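## Task

Put a blank into each of the four vise stations and clamp it by pressing that station's valve knob inward (pulling the knob outward unclamps). After that, set the selector to JOB, let the amber lamp on the cabinet top go dark, then key in DS, CR, CT, DR, ET, ES, DT, CS, ER in exactly that sequence, each one once and no other key at all. Only the key the machine registers matters, and it may differ from the key physically pressed. The machine begins in TEACH mode, where presses are not counted; in TEACH a press lights the registered key (names are printed under the keys), but this works only while all four stations are empty. When finished, no blank may extend beyond either end of its station's moving jaw, and anything that stays in place only because the robot holds it does not count.

## Robot and tools

Robot: two six-joint arms, left_arm and right_arm, each with a two-finger gripper. These are just names; left_arm sits on the +y side of the table, which need not be the left of any picture.

Frame: one scene frame for all state readings. Origin on the table surface midway between the arms, +x pointing out across the table, +z upward. Positions are in metres, orientation is a wxyz quaternion, velocities in m/s and rad/s. The printed hand position can be off from the real one, more so when the arm is stretched far.

Gripper geometry: fingers extend along the gripper's own +z axis and open/close along its y axis. The reported end_effector_position is the point between the pads when closed, roughly 2 cm short of the fingertips; closing pushes the tips about 10 mm further along +z.

Tool execute_actions, argument actions: a list holding one item or nothing. Empty list = just read the state. A wait item is {"steps": N} with N from 1 to 300 control steps (each 1/30 s), counted from the previous result. A motion item is {"rows": [...], "steps": N} with N from 1 to 15 (default 15) and 1 to 15 rows; one row is used per step and the final row repeats to fill the remaining steps. Optional pictures (true/false) controls whether camera images come back; by default they do.

Each row is a single flat list of 14 numbers covering both arms, always all 14 even if one arm should stay put: left_arm waist, shoulder, elbow, forearm roll, wrist pitch, wrist roll, opening, then right_arm in the same order. The six joint values are absolute target angles in radians, in the same form the Joint positions line shows them, not offsets. To keep an arm still, resend its current angles. Stated joint ranges (rad): waist -6.283..6.283, shoulder -2.304..2.304, elbow -4.224..0.061, forearm roll -6.283..6.283, wrist pitch -2.164..2.164, wrist roll -6.283..6.283. A target more than 0.010 past a limit and beyond the joint's current angle makes the whole call refused (nothing is sent). True limits may differ by up to 0.010; a target beyond the real end is clipped there and the result may say "joint sent to its limit", possibly referring to an earlier action still running. Absence of that line does not prove room remains.

Opening is an absolute value from -1 (closed) to +1 (fully open, 0.084 m between pads). grip_measured reports the actual opening on this same scale. To hold something, command a value clearly under grip_measured; the bigger the gap, the harder the squeeze (up to about 24 N per pad for objects up to ~6 cm). Closing quickly can overshoot the force. Commanding exactly grip_measured still presses lightly on parts up to ~6 cm.

Motion limits: joint targets move at most 3.14 rad/s with about 0.16 s to accelerate; joints of one arm are synchronised to arrive together. Per step each target stays within 0.623 rad of the measured angle, and if the targets would shift the gripper more than 70 mm from where it is, all targets are pulled back proportionally. So large moves need several calls. Between calls the arms keep heading to the last row sent until they settle or a step is HELD; after that only a new action moves them further. The simulation runs on while you reply.

Result lines: per-arm pose and velocity; Joint positions and Joint velocities (six joints plus pad gap in m); joint torques (total drive output with per-arm offset, scale and noise, not a contact sensor); grip_measured. "joint command not followed" means the clearance check altered or blocked targets on some steps; HELD marks steps where your row was partly or wholly not sent. MOTOR HOT appears at 65 °C; at 80 °C an OVER-TEMPERATURE FAULT brakes that arm until it cools. Holding loads heats motors.

Load limits (N m): waist 54, shoulder 54, elbow 45, forearm roll 24.3, wrist pitch 17.1, wrist roll 17.1, including held weight. Hitting one triggers a TORQUE FAULT: the arm backs that joint off slightly, freezes 10 s and drops the rest of the call.

Tool zoom_image: camera (cam_high, cam_low, cam_left_wrist, cam_right_wrist; each 672x504) and region [x0, y0, x1, y1] in image pixels from the top-left, at most 504x504. Returns an enlarged view of that camera's latest picture.

Tool finished_scene: scene = number of the current scene. Replying with no tool call ends everything.

Suggested order: while stations are empty and in TEACH, press keys to learn which key each physical button registers. Then place and clamp a blank in every station (push knob in), check each blank is within the moving jaw's ends, switch to JOB, wait for the amber lamp to turn off, and press the mapped buttons in the required order, once each.

Avoid: knocking anything off the table (fails the task), arms striking or pushing each other, dropping or slamming parts, hard pushes, and leaving any result dependent on the robot still holding it. Loose objects may occasionally get nudged by outside disturbances.

Each tool is called after "Emit:" in YAML: its name, and indented under it one key for each argument.

## Session

Emit:
execute_actions:
  actions: []

Scene clock: 0.00 s of 9600.00 s.
left_arm: end_effector_position=(+0.3707, +0.4054, +0.2664) grip_measured=+1.00 end_effector_quat_wxyz=(+0.207, +0.144, +0.960, +0.123) end_effector_velocity=(+0.000, -0.000, +0.000) end_effector_angular_velocity=(-0.000, -0.001, +0.000) | right_arm: end_effector_position=(+0.4510, -0.0595, +0.3584) grip_measured=+1.00 end_effector_quat_wxyz=(+0.184, -0.045, +0.820, +0.540) end_effector_velocity=(+0.000, -0.000, -0.000) end_effector_angular_velocity=(-0.000, +0.000, -0.001)
Joint positions: left_arm=[ 0.106  0.2   -0.408  0.879 -0.241  2.602  0.084] | right_arm=[ 0.007 -0.136 -0.622 -1.339  1.046 -1.447  0.084]
Joint velocities: left_arm=[-0.     0.    -0.001 -0.     0.    -0.     0.   ] | right_arm=[-0. -0. -0.  0. -0.  0. -0.]
Joint torques (N m, as the arm reports them, + toward a larger angle): no reading
Motor temperatures (°C, as the motors report them): left_arm=[28 23 29 27 32 31] | right_arm=[25 26 29 28 32 29]

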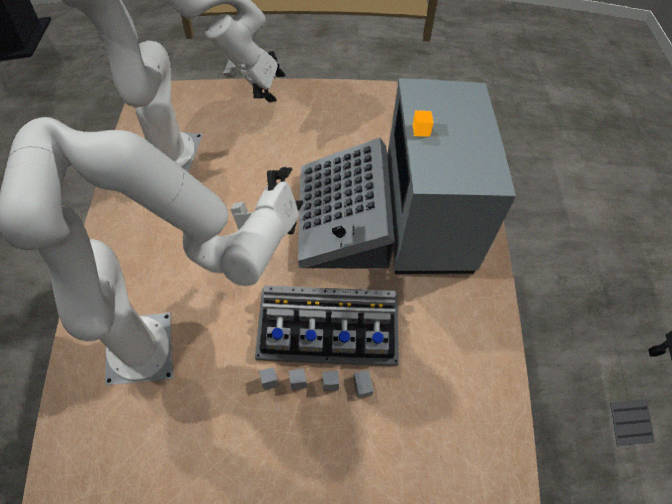

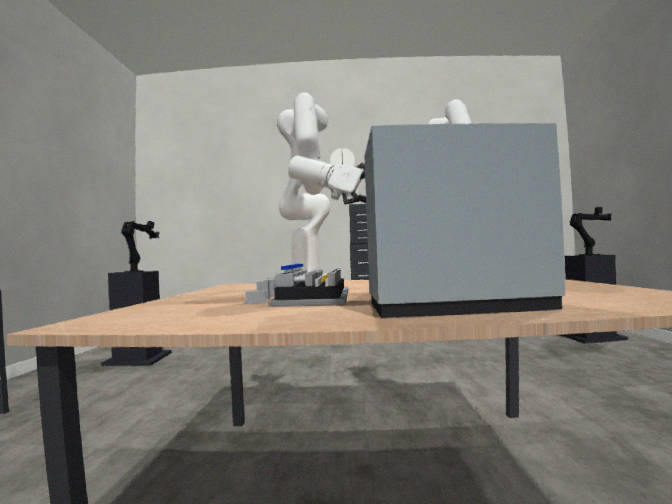

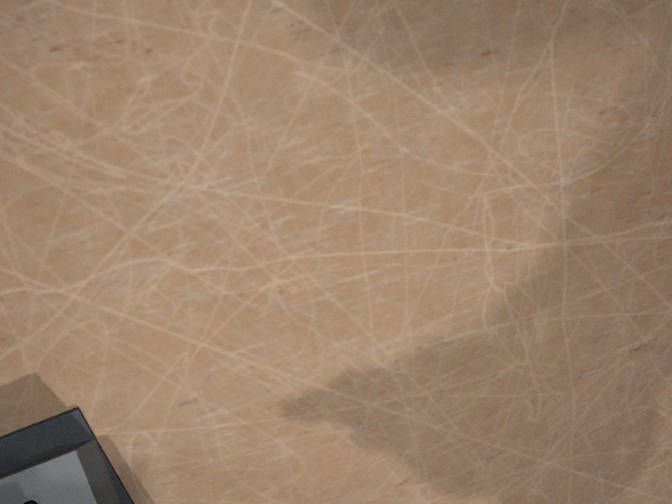

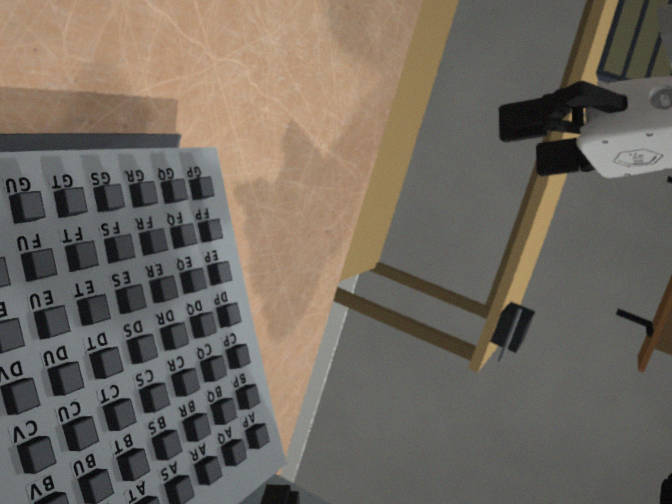

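Emit:
execute_actions:
  actions:
    - {"rows":[[0.106,0.2,-0.408,0,-0.608,0,1,-0.3,-0.136,-0.622,-1.339,1.046,-1.447,1]],"steps":15}
  pictures: false

Emit:
execute_actions:
  actions:
    - {"steps":45}

Scene clock: 42.00 s of 9600.00 s.
left_arm: end_effector_position=(+0.2684, +0.3689, +0.2379) grip_measured=+1.00 end_effector_quat_wxyz=(-0.015, +0.736, -0.677, -0.004) end_effector_velocity=(-0.036, -0.067, -0.001) end_effector_angular_velocity=(-0.327, +0.057, +3.538) | right_arm: end_effector_position=(+0.5177, -0.2054, +0.3582) grip_measured=+1.00 end_effector_quat_wxyz=(+0.264, +0.080, +0.818, +0.505) end_effector_velocity=(-0.000, -0.001, +0.000) end_effector_angular_velocity=(+0.003, -0.000, -0.000)
Joint positions: left_arm=[ 0.106  0.2   -0.408  0.049 -0.594  1.431  0.084] | right_arm=[-0.299 -0.136 -0.622 -1.339  1.046 -1.447  0.084]
Joint velocities: left_arm=[ 0.    -0.001 -0.005 -0.505 -0.141 -3.122 -0.   ] | right_arm=[-0.002 -0.     0.001 -0.     0.004 -0.     0.   ]
Joint torques (N m, as the arm reports them, + toward a larger angle): left_arm=[  0.65  14.8  -21.     4.27   0.92   0.18] | right_arm=[  0.3   15.89 -11.06   2.42   1.46   0.39]
Motor temperatures (°C, as the motors report them): left_arm=[28 23 31 27 32 31] | right_arm=[25 27 31 28 32 29]
Steps of this call (steps 1 to 90: nothing new was sent; then 38.50 s passed at rest; steps 91 to 105: all 15 steps of this action). Readings (joint positions):
91: left_arm=[0.106 0.200 -0.408 0.878 -0.241 2.600] | right_arm=[0.006 -0.136 -0.622 -1.339 1.046 -1.447]
92: left_arm=[0.106 0.200 -0.408 0.868 -0.248 2.589] | right_arm=[-0.003 -0.136 -0.622 -1.339 1.047 -1.447]
94: left_arm=[0.106 0.200 -0.409 0.794 -0.291 2.515] | right_arm=[-0.067 -0.136 -0.622 -1.339 1.047 -1.447]
98: left_arm=[0.106 0.200 -0.408 0.442 -0.469 2.161] | right_arm=[-0.215 -0.136 -0.622 -1.339 1.046 -1.447]
105: the state above

Scene clock: 43.50 s of 9600.00 s.
left_arm: end_effector_position=(+0.2647, +0.3623, +0.2378) grip_measured=+1.00 end_effector_quat_wxyz=(+0.000, +1.000, -0.008, -0.000) end_effector_velocity=(-0.000, -0.000, +0.000) end_effector_angular_velocity=(-0.000, +0.000, +0.003) | right_arm: end_effector_position=(+0.5179, -0.2061, +0.3582) grip_measured=+1.00 end_effector_quat_wxyz=(+0.264, +0.081, +0.818, +0.505) end_effector_velocity=(-0.000, +0.000, +0.000) end_effector_angular_velocity=(+0.000, -0.000, +0.000)
Joint positions: left_arm=[ 0.106  0.2   -0.408  0.    -0.608  0.     0.084] | right_arm=[-0.3   -0.136 -0.622 -1.339  1.046 -1.447  0.084]
Joint velocities: left_arm=[ 0.     0.    -0.    -0.001 -0.001 -0.002 -0.   ] | right_arm=[0.001 0.    0.    0.    0.    0.    0.   ]
Joint torques (N m, as the arm reports them, + toward a larger angle): left_arm=[  0.75  14.56 -20.76  -1.08   0.97   0.2 ] | right_arm=[  0.17  19.77 -10.9    1.78   1.17   0.2 ]
Motor temperatures (°C, as the motors report them): left_arm=[28 23 31 27 32 31] | right_arm=[25 27 31 28 32 29]
Steps of this call (steps 1 to 45: the robot went on to your last target). Readings (joint positions):
1: left_arm=[0.106 0.200 -0.408 0.035 -0.598 1.327] | right_arm=[-0.299 -0.136 -0.622 -1.339 1.046 -1.447]
2: left_arm=[0.106 0.200 -0.408 0.025 -0.601 1.222] | right_arm=[-0.299 -0.136 -0.622 -1.339 1.046 -1.447]
4: left_arm=[0.106 0.200 -0.408 0.013 -0.604 1.013] | right_arm=[-0.299 -0.136 -0.622 -1.339 1.046 -1.447]
8: left_arm=[0.106 0.200 -0.408 0.004 -0.607 0.595] | right_arm=[-0.300 -0.136 -0.622 -1.339 1.046 -1.447]
45: the state above
All arms were judged still, so your last target was given up. Only a new action makes them travel on or press farther. Fingers that are still opening or closing keep moving.

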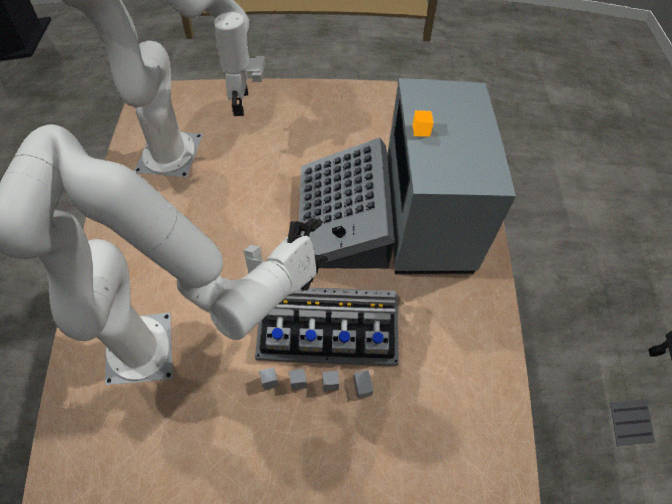

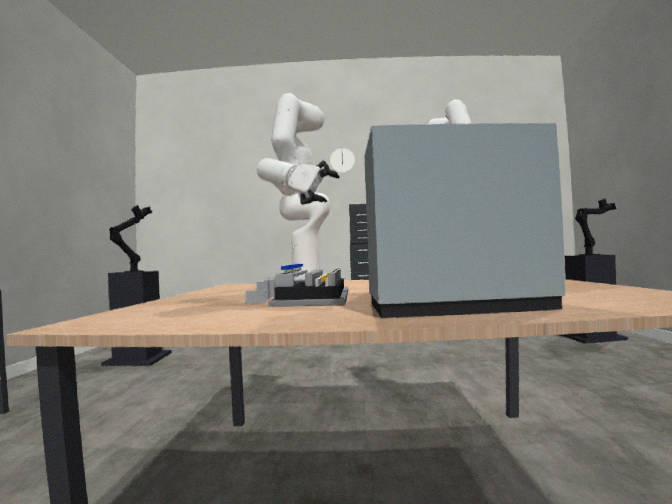

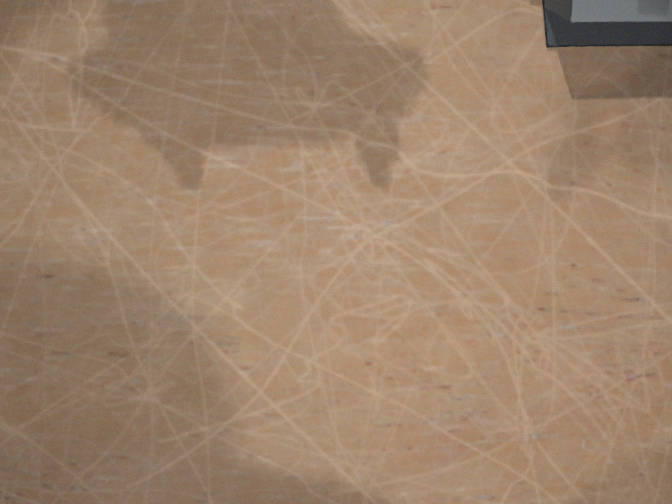

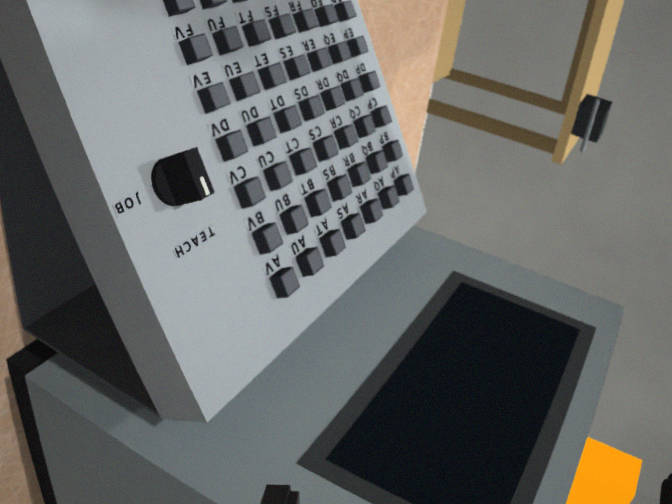

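Emit:
zoom_image:
  camera: "cam_high"
  region: [240,270,420,405]

Emit:
zoom_image:
  camera: "cam_low"
  region: [230,250,370,320]

Emit:
zoom_image:
  camera: "cam_high"
  region: [280,120,420,280]

Region (240, 270, 420, 405) of cam_high's 672x504 image, scaled by 2.800, with more detail than that image has; it fills the top 378 rows of this view, and the rest is white.

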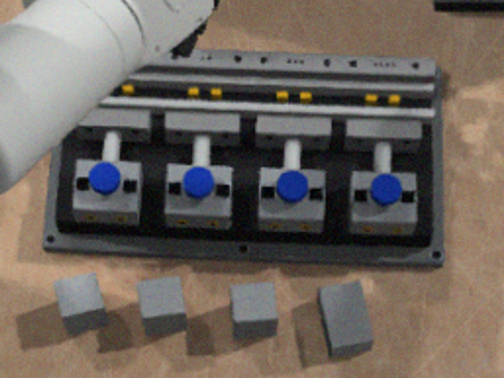

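Region (230, 250, 370, 320) of cam_low's 672x504 image, scaled by 3.600, with more detail than that image has.

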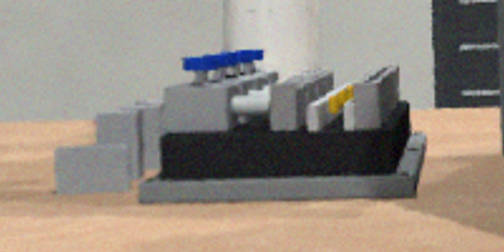

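Region (280, 120, 420, 280) of cam_high's 672x504 image, scaled by 3.150, with more detail than that image has; it fills the left 441 columns of this view, and the rest is white.

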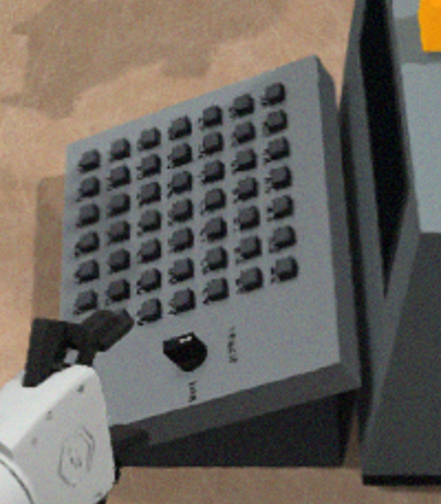

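Emit:
execute_actions:
  actions:
    - {"rows":[[0.106,0.2,-0.408,0,-0.608,0,1,-0.193,-0.221,-0.993,0,-0.772,-1.57,1]],"steps":15}
  pictures: false

Emit:
execute_actions:
  actions:
    - {"steps":40}

Scene clock: 84.53 s of 9600.00 s.
left_arm: end_effector_position=(+0.2647, +0.3623, +0.2378) grip_measured=+1.00 end_effector_quat_wxyz=(+0.000, +1.000, -0.008, -0.000) end_effector_velocity=(+0.000, -0.000, +0.000) end_effector_angular_velocity=(-0.000, -0.001, +0.001) | right_arm: end_effector_position=(+0.6771, -0.3526, +0.3751) grip_measured=+1.00 end_effector_quat_wxyz=(+0.351, +0.476, +0.765, +0.255) end_effector_velocity=(-0.169, -0.361, -0.269) end_effector_angular_velocity=(+0.936, +2.281, -2.993)
Joint positions: left_arm=[ 0.106  0.2   -0.408 -0.    -0.608  0.     0.084] | right_arm=[-0.21  -0.208 -0.936 -0.481  0.187 -1.551  0.084]
Joint velocities: left_arm=[ 0.     0.002  0.    -0.001 -0.     0.     0.   ] | right_arm=[ 0.151 -0.118 -0.529  3.082 -3.091 -0.173 -0.   ]
Joint torques (N m, as the arm reports them, + toward a larger angle): left_arm=[  0.45  14.9  -20.84  -1.05   0.91   0.2 ] | right_arm=[-5.23 25.27 -7.77  1.31  0.43  0.45]
Motor temperatures (°C, as the motors report them): left_arm=[28 23 32 27 32 31] | right_arm=[25 27 31 28 32 29]
Steps of this call (steps 1 to 90: nothing new was sent; then 37.53 s passed at rest; steps 91 to 105: all 15 steps of this action). Readings (joint positions):
91: left_arm=[0.106 0.200 -0.408 0.000 -0.608 0.000] | right_arm=[-0.300 -0.136 -0.623 -1.338 1.045 -1.447]
92: left_arm=[0.106 0.200 -0.408 -0.000 -0.608 -0.000] | right_arm=[-0.298 -0.137 -0.628 -1.328 1.034 -1.449]
94: left_arm=[0.106 0.200 -0.408 0.000 -0.608 -0.000] | right_arm=[-0.286 -0.147 -0.668 -1.259 0.963 -1.463]
98: left_arm=[0.106 0.200 -0.408 -0.000 -0.608 -0.000] | right_arm=[-0.257 -0.170 -0.770 -1.061 0.766 -1.496]
105: the state above

Scene clock: 85.87 s of 9600.00 s.
left_arm: end_effector_position=(+0.2647, +0.3623, +0.2378) grip_measured=+1.00 end_effector_quat_wxyz=(+0.000, +1.000, -0.008, -0.000) end_effector_velocity=(+0.000, -0.000, +0.000) end_effector_angular_velocity=(-0.000, +0.000, -0.001) | right_arm: end_effector_position=(+0.5010, -0.3588, +0.2994) grip_measured=+1.00 end_effector_quat_wxyz=(+0.000, +0.715, +0.700, -0.000) end_effector_velocity=(+0.000, +0.000, -0.000) end_effector_angular_velocity=(+0.001, -0.000, -0.001)
Joint positions: left_arm=[ 0.106  0.2   -0.408  0.    -0.608  0.     0.084] | right_arm=[-0.193 -0.221 -0.993 -0.    -0.772 -1.57   0.084]
Joint velocities: left_arm=[-0.    -0.001 -0.001 -0.    -0.     0.002  0.   ] | right_arm=[ 0.    -0.    -0.     0.001  0.     0.001  0.   ]
Joint torques (N m, as the arm reports them, + toward a larger angle): left_arm=[  0.7   14.48 -20.67  -1.11   0.99   0.29] | right_arm=[ -2.57  24.58 -12.16   2.08  -0.28   0.24]
Motor temperatures (°C, as the motors report them): left_arm=[28 23 32 27 32 31] | right_arm=[25 27 31 28 32 29]
Steps of this call (steps 1 to 30: the robot went on to your last target; steps 31 to 40: nothing new was sent). Readings (joint positions):
1: left_arm=[0.106 0.200 -0.408 -0.000 -0.608 -0.000] | right_arm=[-0.205 -0.211 -0.952 -0.380 0.083 -1.556]
2: left_arm=[0.106 0.200 -0.408 0.000 -0.608 0.000] | right_arm=[-0.202 -0.214 -0.963 -0.289 -0.020 -1.560]
4: left_arm=[0.106 0.200 -0.408 0.000 -0.608 0.000] | right_arm=[-0.198 -0.217 -0.976 -0.161 -0.203 -1.564]
8: left_arm=[0.106 0.200 -0.408 -0.000 -0.608 0.000] | right_arm=[-0.195 -0.219 -0.985 -0.065 -0.523 -1.568]
40: the state above
All arms were judged still, so your last target was given up. Only a new action makes them travel on or press farther. Fingers that are still opening or closing keep moving.

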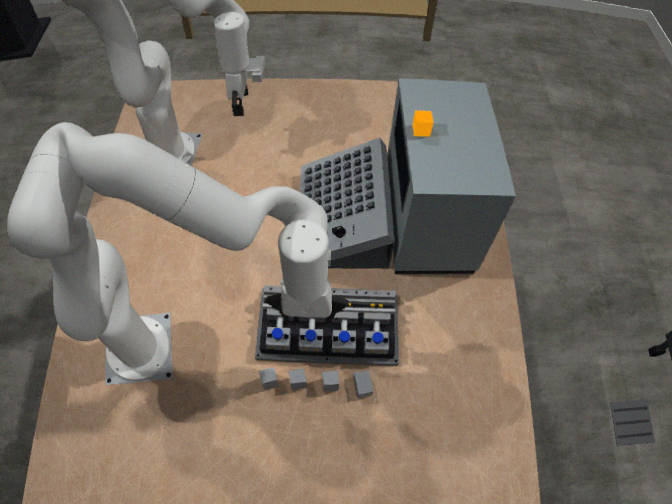

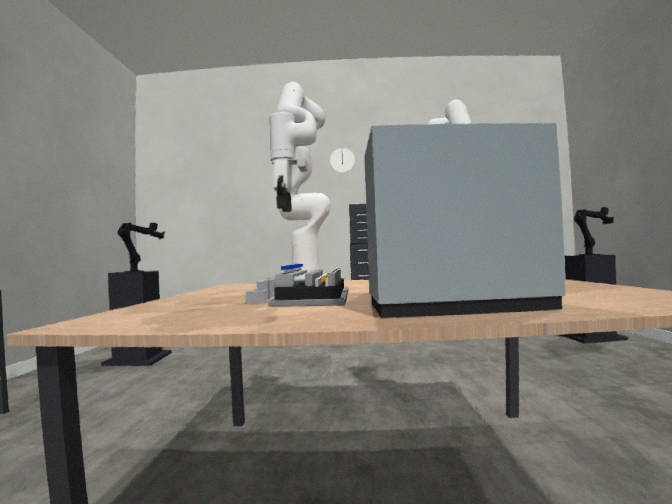

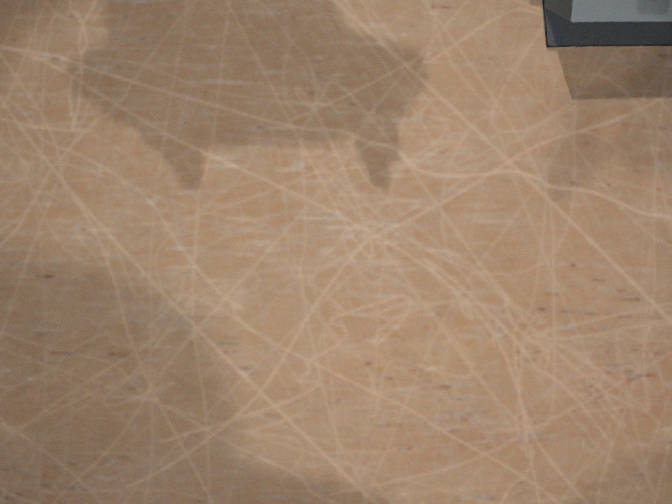

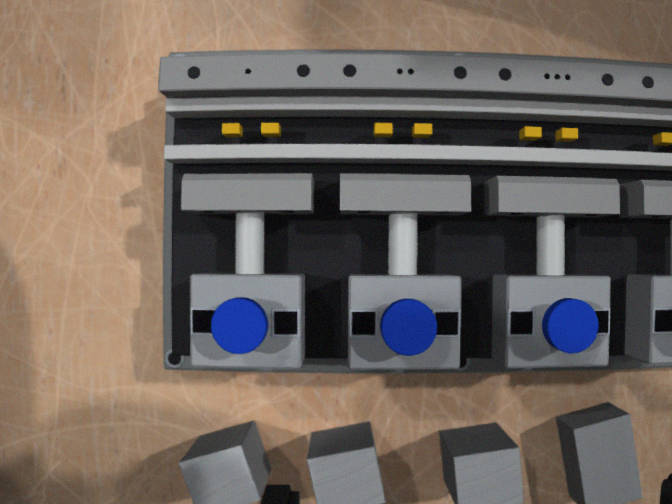

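Emit:
execute_actions:
  actions:
    - {"rows":[[-0.231,-0.244,-0.784,0,-0.02,0,-1,-0.193,-0.221,-0.993,0,-0.772,-1.57,1]],"steps":15}
  pictures: false

Emit:
execute_actions:
  actions:
    - {"steps":15}

Scene clock: 116.47 s of 9600.00 s.
left_arm: end_effector_position=(+0.4662, +0.2225, +0.2422) grip_measured=-1.00 end_effector_quat_wxyz=(+0.030, +0.968, -0.140, +0.205) end_effector_velocity=(+0.366, -0.424, +0.001) end_effector_angular_velocity=(-0.258, -0.875, -0.593) | right_arm: end_effector_position=(+0.5010, -0.3588, +0.2994) grip_measured=+1.00 end_effector_quat_wxyz=(+0.000, +0.715, +0.700, -0.000) end_effector_velocity=(+0.000, -0.000, -0.000) end_effector_angular_velocity=(-0.001, +0.000, -0.000)
Joint positions: left_arm=[-0.164 -0.156 -0.71   0.    -0.136  0.     0.   ] | right_arm=[-0.193 -0.221 -0.993  0.    -0.772 -1.57   0.084]
Joint velocities: left_arm=[-0.593 -0.781 -0.66  -0.     1.033 -0.     0.   ] | right_arm=[-0.001 -0.    -0.    -0.001 -0.     0.     0.   ]
Joint torques (N m, as the arm reports them, + toward a larger angle): left_arm=[ -1.36  32.95 -20.15  -1.18   1.5    0.25] | right_arm=[ -0.93  24.62 -13.61   2.58  -0.31   0.24]
Motor temperatures (°C, as the motors report them): left_arm=[28 23 33 27 32 31] | right_arm=[25 28 32 28 32 29]
Steps of this call (steps 1 to 90: nothing new was sent; then 27.10 s passed at rest; steps 91 to 105: all 15 steps of this action). Readings (joint positions):
91: left_arm=[0.105 0.199 -0.409 -0.000 -0.607 -0.000] | right_arm=[-0.193 -0.221 -0.993 0.000 -0.772 -1.570]
92: left_arm=[0.100 0.193 -0.414 -0.000 -0.597 -0.000] | right_arm=[-0.193 -0.221 -0.993 -0.000 -0.772 -1.570]
94: left_arm=[0.062 0.143 -0.456 -0.000 -0.531 -0.000] | right_arm=[-0.193 -0.221 -0.993 0.000 -0.772 -1.570]
98: left_arm=[-0.024 0.029 -0.553 0.000 -0.382 -0.000] | right_arm=[-0.193 -0.221 -0.993 0.000 -0.772 -1.570]
105: the state above

Scene clock: 116.97 s of 9600.00 s.
left_arm: end_effector_position=(+0.5042, +0.1723, +0.2421) grip_measured=-1.00 end_effector_quat_wxyz=(+0.045, +0.951, -0.170, +0.253) end_effector_velocity=(+0.001, -0.002, -0.001) end_effector_angular_velocity=(-0.000, -0.001, -0.003) | right_arm: end_effector_position=(+0.5010, -0.3588, +0.2994) grip_measured=+1.00 end_effector_quat_wxyz=(+0.000, +0.715, +0.700, -0.000) end_effector_velocity=(-0.000, +0.000, -0.000) end_effector_angular_velocity=(-0.000, +0.000, +0.000)
Joint positions: left_arm=[-0.231 -0.243 -0.784 -0.    -0.02  -0.     0.   ] | right_arm=[-0.193 -0.221 -0.993 -0.    -0.772 -1.57   0.084]
Joint velocities: left_arm=[-0.002 -0.004 -0.003  0.     0.002  0.     0.   ] | right_arm=[ 0. -0.  0. -0. -0.  0.  0.]
Joint torques (N m, as the arm reports them, + toward a larger angle): left_arm=[  0.86  36.91 -20.58  -0.8    1.76   0.26] | right_arm=[ -1.01  22.75 -14.25   2.43  -0.34   0.57]
Motor temperatures (°C, as the motors report them): left_arm=[28 23 33 27 32 31] | right_arm=[25 28 32 28 32 29]
Steps of this call (steps 1 to 15: the robot went on to your last target). Readings (joint positions):
1: left_arm=[-0.184 -0.182 -0.732 0.000 -0.102 0.000] | right_arm=[-0.193 -0.221 -0.993 -0.000 -0.772 -1.570]
2: left_arm=[-0.202 -0.206 -0.752 0.000 -0.071 0.000] | right_arm=[-0.193 -0.221 -0.993 -0.000 -0.772 -1.570]
4: left_arm=[-0.225 -0.236 -0.777 0.000 -0.033 0.000] | right_arm=[-0.193 -0.221 -0.993 -0.000 -0.772 -1.570]
8: left_arm=[-0.230 -0.243 -0.783 -0.000 -0.021 -0.000] | right_arm=[-0.193 -0.221 -0.993 -0.000 -0.772 -1.570]
15: the state above

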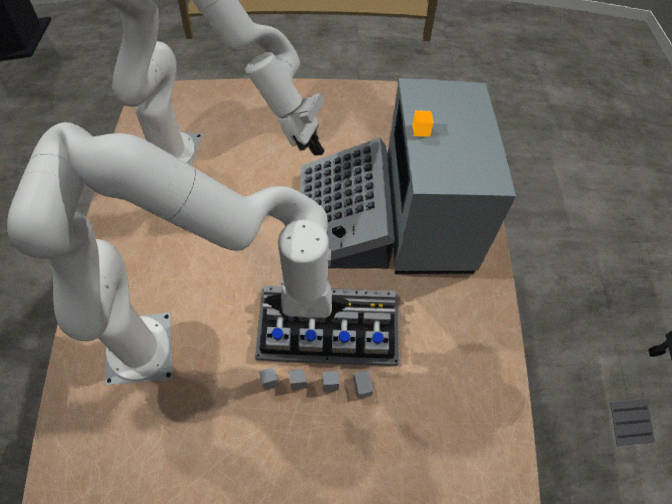

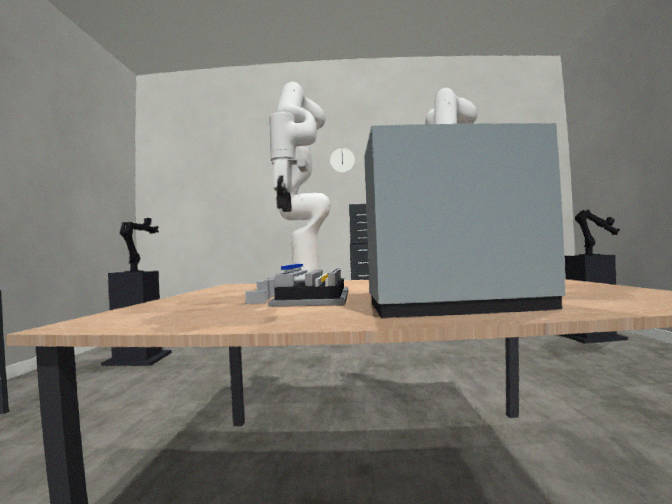

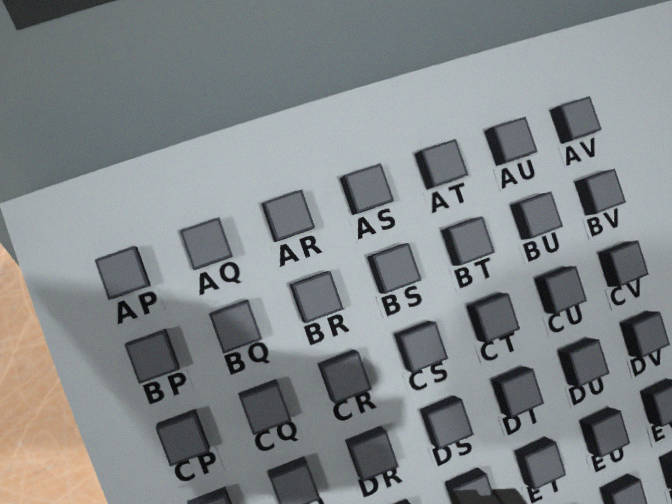

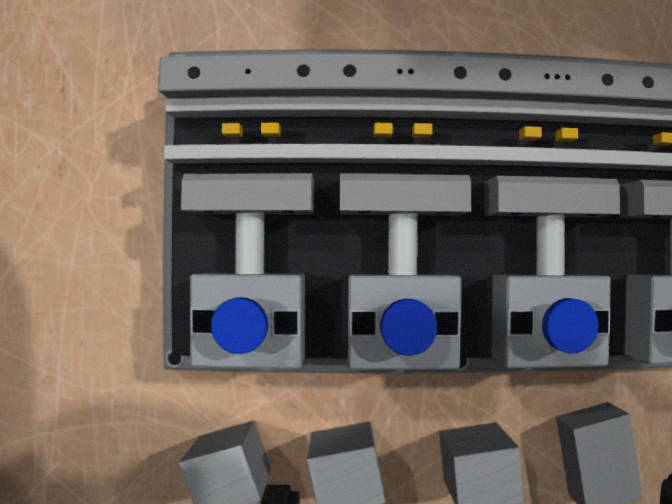

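Emit:
execute_actions:
  actions:
    - {"rows":[[-0.251,-0.48,-0.856,0,0.144,0,-1,-0.193,-0.221,-0.993,0,-0.772,-1.57,1]],"steps":15}
  pictures: false

Emit:
execute_actions:
  actions:
    - {"steps":8}

Scene clock: 128.47 s of 9600.00 s.
left_arm: end_effector_position=(+0.5325, +0.1490, +0.1577) grip_measured=-1.00 end_effector_quat_wxyz=(+0.048, +0.949, -0.179, +0.253) end_effector_velocity=(-0.002, +0.001, -0.005) end_effector_angular_velocity=(+0.004, +0.007, -0.002) | right_arm: end_effector_position=(+0.5010, -0.3588, +0.2994) grip_measured=+1.00 end_effector_quat_wxyz=(+0.000, +0.715, +0.700, -0.000) end_effector_velocity=(+0.000, +0.000, +0.000) end_effector_angular_velocity=(+0.000, -0.000, +0.000)
Joint positions: left_arm=[-0.251 -0.478 -0.856 -0.     0.144 -0.     0.   ] | right_arm=[-0.193 -0.221 -0.993 -0.    -0.772 -1.57   0.084]
Joint velocities: left_arm=[-0.    -0.007  0.002  0.     0.001  0.002  0.   ] | right_arm=[ 0.     0.    -0.     0.001  0.     0.    -0.   ]
Joint torques (N m, as the arm reports them, + toward a larger angle): left_arm=[  0.68  44.49 -18.68  -1.41   1.76   0.23] | right_arm=[ -2.96  24.62 -13.61   2.79  -0.51   0.67]
Motor temperatures (°C, as the motors report them): left_arm=[28 24 33 27 32 31] | right_arm=[25 28 32 28 32 29]
Steps of this call (steps 1 to 15: the robot went on to your last target; steps 16 to 90: nothing new was sent; then 8.00 s passed at rest; steps 91 to 105: all 15 steps of this action). Readings (joint positions):
91: left_arm=[-0.231 -0.245 -0.784 -0.000 -0.019 -0.000] | right_arm=[-0.193 -0.221 -0.993 0.000 -0.772 -1.570]
92: left_arm=[-0.232 -0.253 -0.788 -0.000 -0.012 -0.000] | right_arm=[-0.193 -0.221 -0.993 0.000 -0.772 -1.570]
94: left_arm=[-0.238 -0.320 -0.811 0.000 0.038 -0.000] | right_arm=[-0.193 -0.221 -0.993 -0.000 -0.772 -1.570]
98: left_arm=[-0.250 -0.467 -0.849 -0.000 0.131 0.000] | right_arm=[-0.193 -0.221 -0.993 0.000 -0.772 -1.570]
105: the state above

Scene clock: 128.73 s of 9600.00 s.
left_arm: end_effector_position=(+0.5321, +0.1490, +0.1568) grip_measured=-1.00 end_effector_quat_wxyz=(+0.048, +0.950, -0.179, +0.253) end_effector_velocity=(-0.000, -0.000, -0.000) end_effector_angular_velocity=(-0.001, +0.001, +0.002) | right_arm: end_effector_position=(+0.5010, -0.3588, +0.2994) grip_measured=+1.00 end_effector_quat_wxyz=(+0.000, +0.715, +0.700, -0.000) end_effector_velocity=(-0.000, -0.000, -0.000) end_effector_angular_velocity=(+0.000, -0.000, -0.000)
Joint positions: left_arm=[-0.251 -0.48  -0.856 -0.     0.144 -0.     0.   ] | right_arm=[-0.193 -0.221 -0.993 -0.    -0.772 -1.57   0.084]
Joint velocities: left_arm=[-0.    -0.001  0.     0.     0.001 -0.003  0.   ] | right_arm=[-0. -0.  0.  0.  0. -0. -0.]
Joint torques (N m, as the arm reports them, + toward a larger angle): left_arm=[  0.42  45.37 -19.06  -1.26   1.74   0.25] | right_arm=[ -0.13  24.07 -12.82   2.35  -0.4    0.43]
Motor temperatures (°C, as the motors report them): left_arm=[28 24 33 27 32 31] | right_arm=[25 28 32 28 32 29]
Steps of this call (steps 1 to 8: the robot went on to your last target). Readings (joint positions):
1: left_arm=[-0.251 -0.479 -0.856 -0.000 0.144 -0.000] | right_arm=[-0.193 -0.221 -0.993 -0.000 -0.772 -1.570]
2: left_arm=[-0.251 -0.479 -0.856 -0.000 0.144 -0.000] | right_arm=[-0.193 -0.221 -0.993 0.000 -0.772 -1.570]
4: left_arm=[-0.251 -0.479 -0.856 -0.000 0.144 -0.000] | right_arm=[-0.193 -0.221 -0.993 -0.000 -0.772 -1.570]
8: the state above

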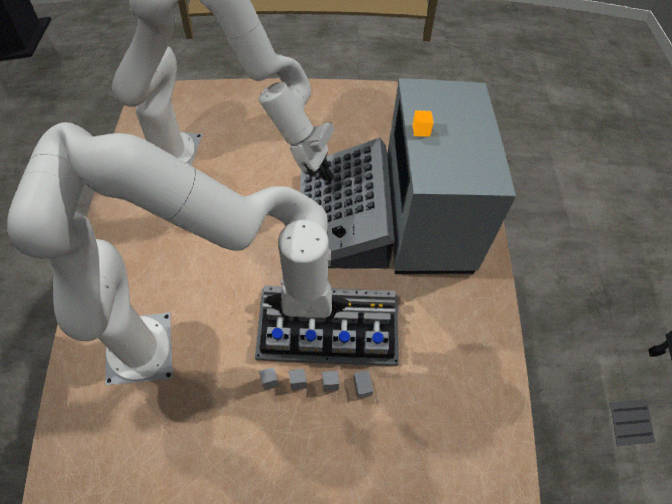

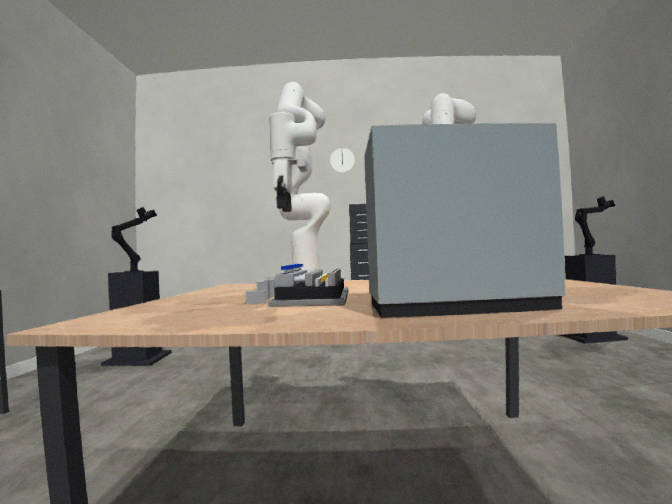

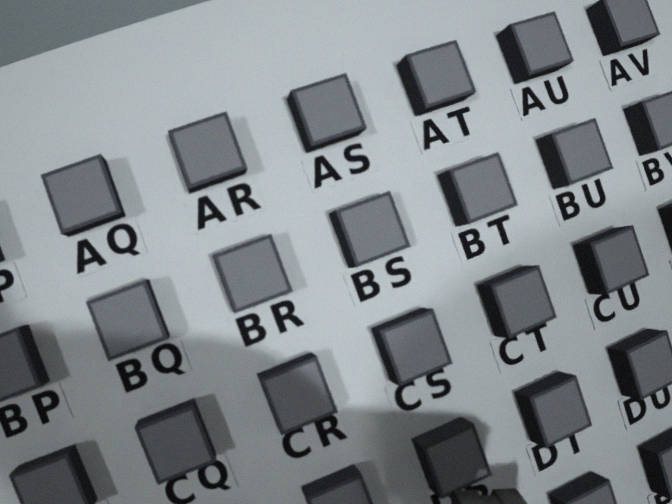

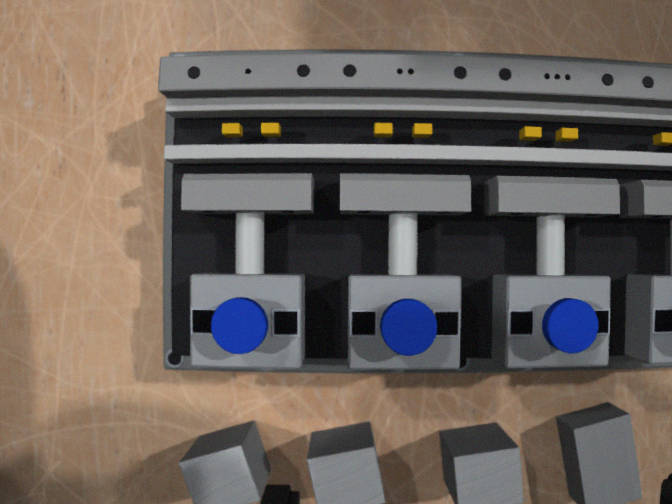

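Emit:
execute_actions:
  actions:
    - {"rows":[[-0.251,-0.588,-0.917,0,0.191,0,-1,-0.193,-0.221,-0.993,0,-0.772,-1.57,1]],"steps":15}

Scene clock: 145.43 s of 9600.00 s.
left_arm: end_effector_position=(+0.5600, +0.1382, +0.1571) grip_measured=-1.00 end_effector_quat_wxyz=(+0.052, +0.943, -0.178, +0.277) end_effector_velocity=(-0.000, +0.000, -0.001) end_effector_angular_velocity=(-0.000, +0.001, +0.001) | right_arm: end_effector_position=(+0.5010, -0.3588, +0.2994) grip_measured=+1.00 end_effector_quat_wxyz=(+0.000, +0.715, +0.700, -0.000) end_effector_velocity=(-0.000, -0.000, -0.000) end_effector_angular_velocity=(-0.001, +0.001, +0.001)
Joint positions: left_arm=[-0.251 -0.527 -0.912 -0.     0.186 -0.     0.   ] | right_arm=[-0.193 -0.221 -0.993  0.    -0.772 -1.57   0.084]
Joint velocities: left_arm=[-0.    -0.001  0.001  0.001  0.    -0.002  0.   ] | right_arm=[-0.    -0.     0.    -0.001 -0.    -0.     0.   ]
Joint torques (N m, as the arm reports them, + toward a larger angle): left_arm=[  1.    47.37 -19.02  -1.16   1.8    0.28] | right_arm=[  0.44  24.28 -13.49   2.43  -0.34   0.4 ]
Motor temperatures (°C, as the motors report them): left_arm=[28 24 33 27 32 31] | right_arm=[25 28 33 28 32 29]
TORQUE FAULT: the external load on joint 2 (shoulder) of the left arm reached its load limit, and that arm stopped for 10 seconds. A torque fault stops only its own arm. That arm's remaining commands of this call were not run. Joint 2 (shoulder) of that arm moved back by up to 3 degrees. That arm holds there, with its grip as last carried out, and accepts commands again: back off and push less far. That arm stops again, at the same cost, whenever a joint's load reaches its limit.
The stop of the left arm began at step 97 of this call (marked STOPPED below). From that step on that arm followed nothing that you had sent. 9 of its steps, steps kept back included, did not run and will not run. Nothing is kept back now, and the robot has no last target.
Steps of this call (steps 1 to 15: the robot went on to your last target; steps 16 to 90: nothing new was sent; then 3.47 s passed at rest; steps 91 to 105: all 15 steps of this action; steps 106 to 397: the stop continued). Readings (joint positions):
91: left_arm=[-0.251 -0.481 -0.857 -0.000 0.144 -0.000] | right_arm=[-0.193 -0.221 -0.993 -0.000 -0.772 -1.570]
92: left_arm=[-0.251 -0.489 -0.862 -0.000 0.149 -0.000] | right_arm=[-0.193 -0.221 -0.993 -0.000 -0.772 -1.570]
94: left_arm=[-0.251 -0.544 -0.895 0.000 0.173 0.000] | right_arm=[-0.193 -0.221 -0.993 0.000 -0.772 -1.570]
97: left_arm=[-0.251 -0.574 -0.911 -0.000 0.182 -0.000] | right_arm=[-0.193 -0.221 -0.993 0.000 -0.772 -1.570] STOPPED (the left arm)
98: left_arm=[-0.251 -0.566 -0.909 -0.000 0.181 -0.000] | right_arm=[-0.193 -0.221 -0.993 -0.000 -0.772 -1.570]
397: the state above

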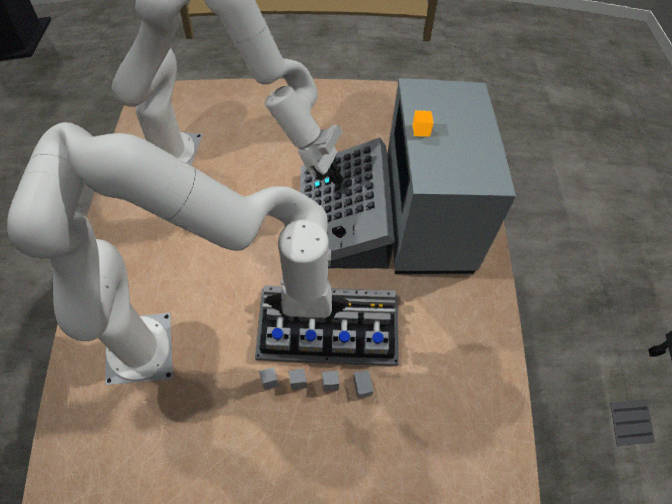

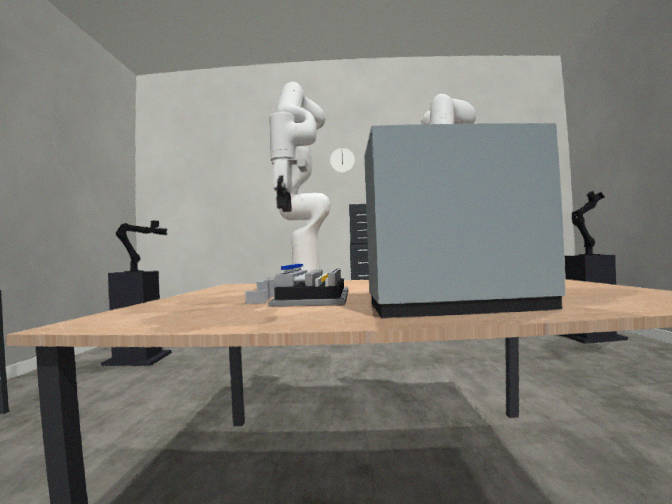

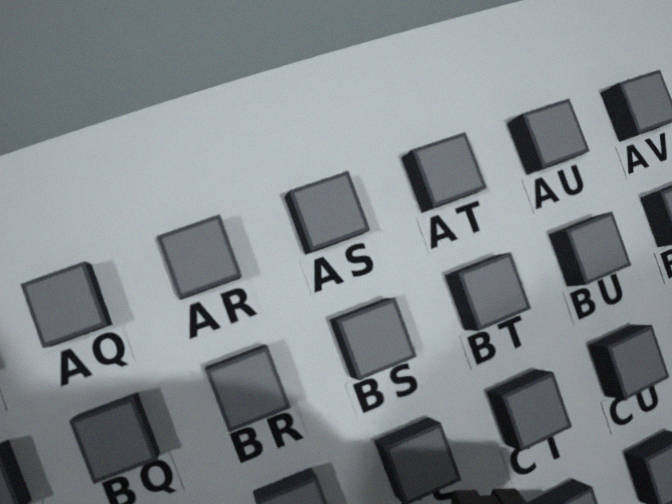

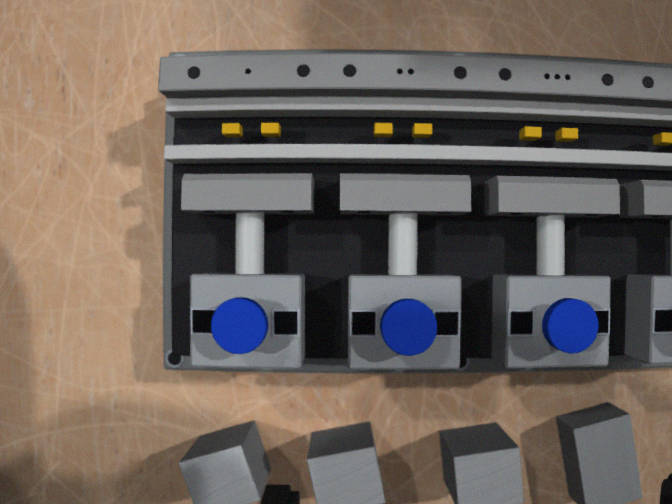

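Emit:
zoom_image:
  camera: "cam_high"
  region: [290,130,400,240]

Region (290, 130, 400, 240) of cam_high's 672x504 image, scaled by 4.582, with more detail than that image has.

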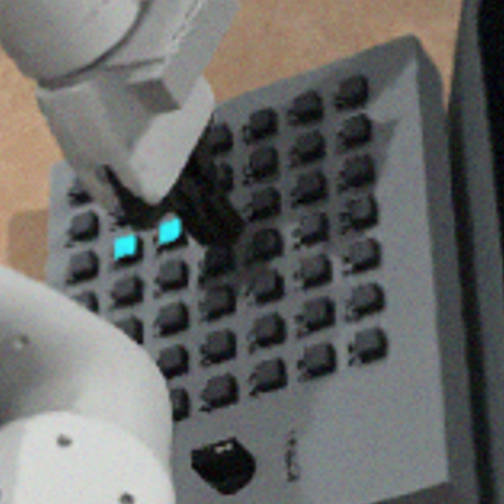

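Emit:
execute_actions:
  actions:
    - {"rows":[[-0.251,-0.48,-0.856,0,0.144,0,-1,-0.193,-0.221,-0.993,0,-0.772,-1.57,1]],"steps":15}

Emit:
zoom_image:
  camera: "cam_high"
  region: [290,130,400,240]

Scene clock: 158.67 s of 9600.00 s.
left_arm: end_effector_position=(+0.5322, +0.1490, +0.1566) grip_measured=-1.00 end_effector_quat_wxyz=(+0.048, +0.950, -0.179, +0.253) end_effector_velocity=(-0.000, +0.000, +0.000) end_effector_angular_velocity=(-0.001, +0.000, +0.002) | right_arm: end_effector_position=(+0.5010, -0.3588, +0.2994) grip_measured=+1.00 end_effector_quat_wxyz=(+0.000, +0.715, +0.700, -0.000) end_effector_velocity=(+0.000, +0.000, +0.000) end_effector_angular_velocity=(+0.000, -0.000, +0.001)
Joint positions: left_arm=[-0.251 -0.48  -0.856  0.     0.144  0.     0.   ] | right_arm=[-0.193 -0.221 -0.993  0.    -0.772 -1.57   0.084]
Joint velocities: left_arm=[-0.     0.001  0.001  0.     0.    -0.003  0.   ] | right_arm=[ 0.     0.     0.     0.    -0.    -0.001 -0.   ]
Joint torques (N m, as the arm reports them, + toward a larger angle): left_arm=[  0.51  45.   -18.73  -1.3    1.72   0.27] | right_arm=[ -0.93  22.55 -13.62   1.46  -0.35   0.48]
Motor temperatures (°C, as the motors report them): left_arm=[28 24 33 27 32 31] | right_arm=[25 28 33 28 32 29]
Steps of this call (steps 1 to 90: nothing new was sent; then 9.73 s passed at rest; steps 91 to 105: all 15 steps of this action). Readings (joint positions):
91: left_arm=[-0.251 -0.526 -0.911 -0.000 0.186 -0.000] | right_arm=[-0.193 -0.221 -0.993 -0.000 -0.772 -1.570]
92: left_arm=[-0.251 -0.519 -0.902 0.000 0.178 -0.000] | right_arm=[-0.193 -0.221 -0.993 0.000 -0.772 -1.570]
94: left_arm=[-0.251 -0.492 -0.870 -0.000 0.155 -0.000] | right_arm=[-0.193 -0.221 -0.993 -0.000 -0.772 -1.570]
98: left_arm=[-0.251 -0.480 -0.856 -0.000 0.144 -0.000] | right_arm=[-0.193 -0.221 -0.993 0.000 -0.772 -1.570]
105: the state above

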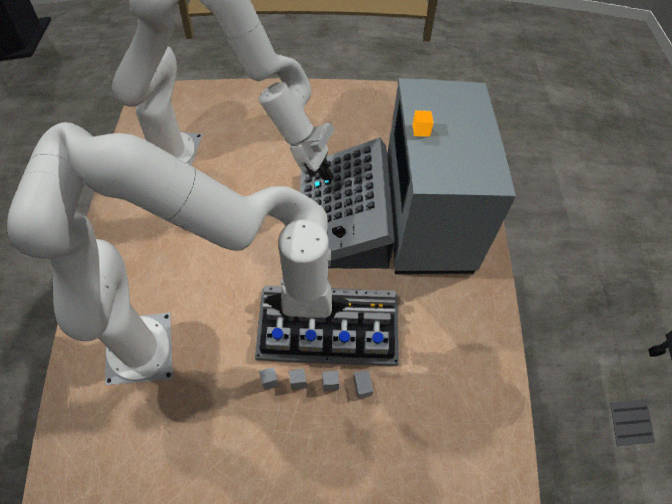

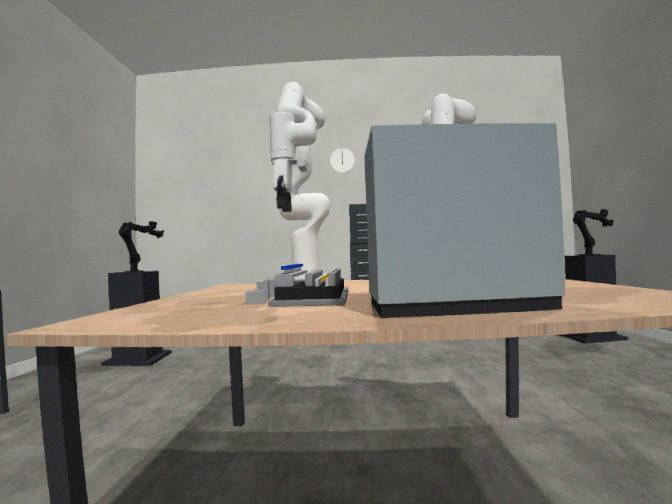

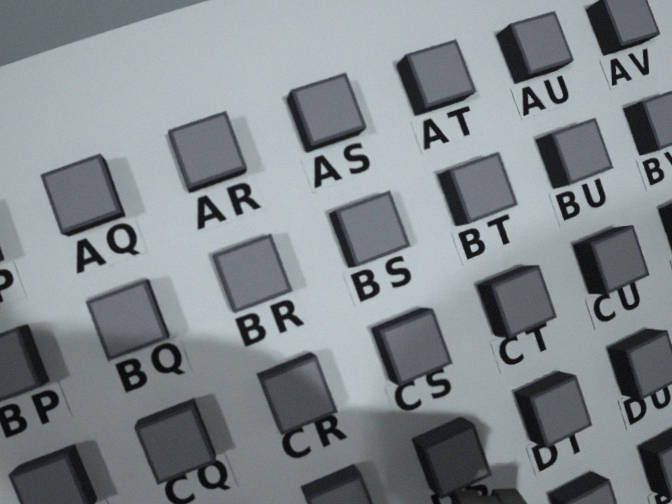

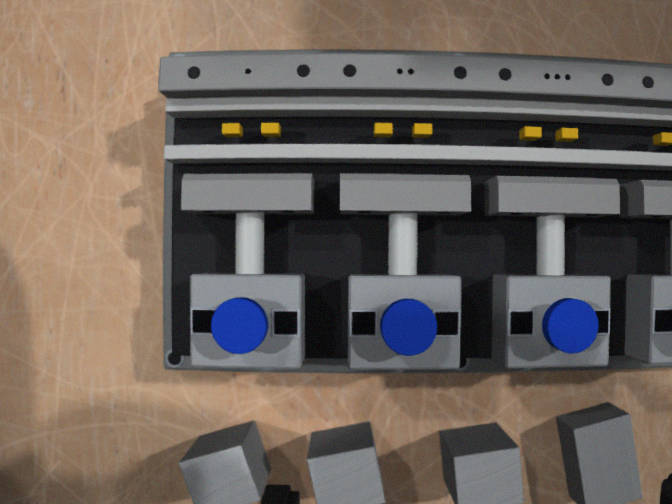

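Region (290, 130, 400, 240) of cam_high's 672x504 image, scaled by 4.582, with more detail than that image has.

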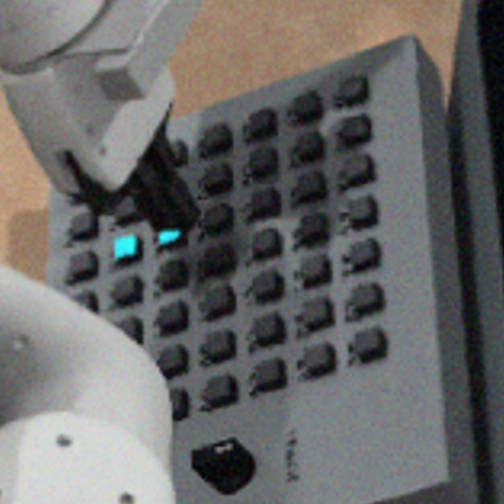

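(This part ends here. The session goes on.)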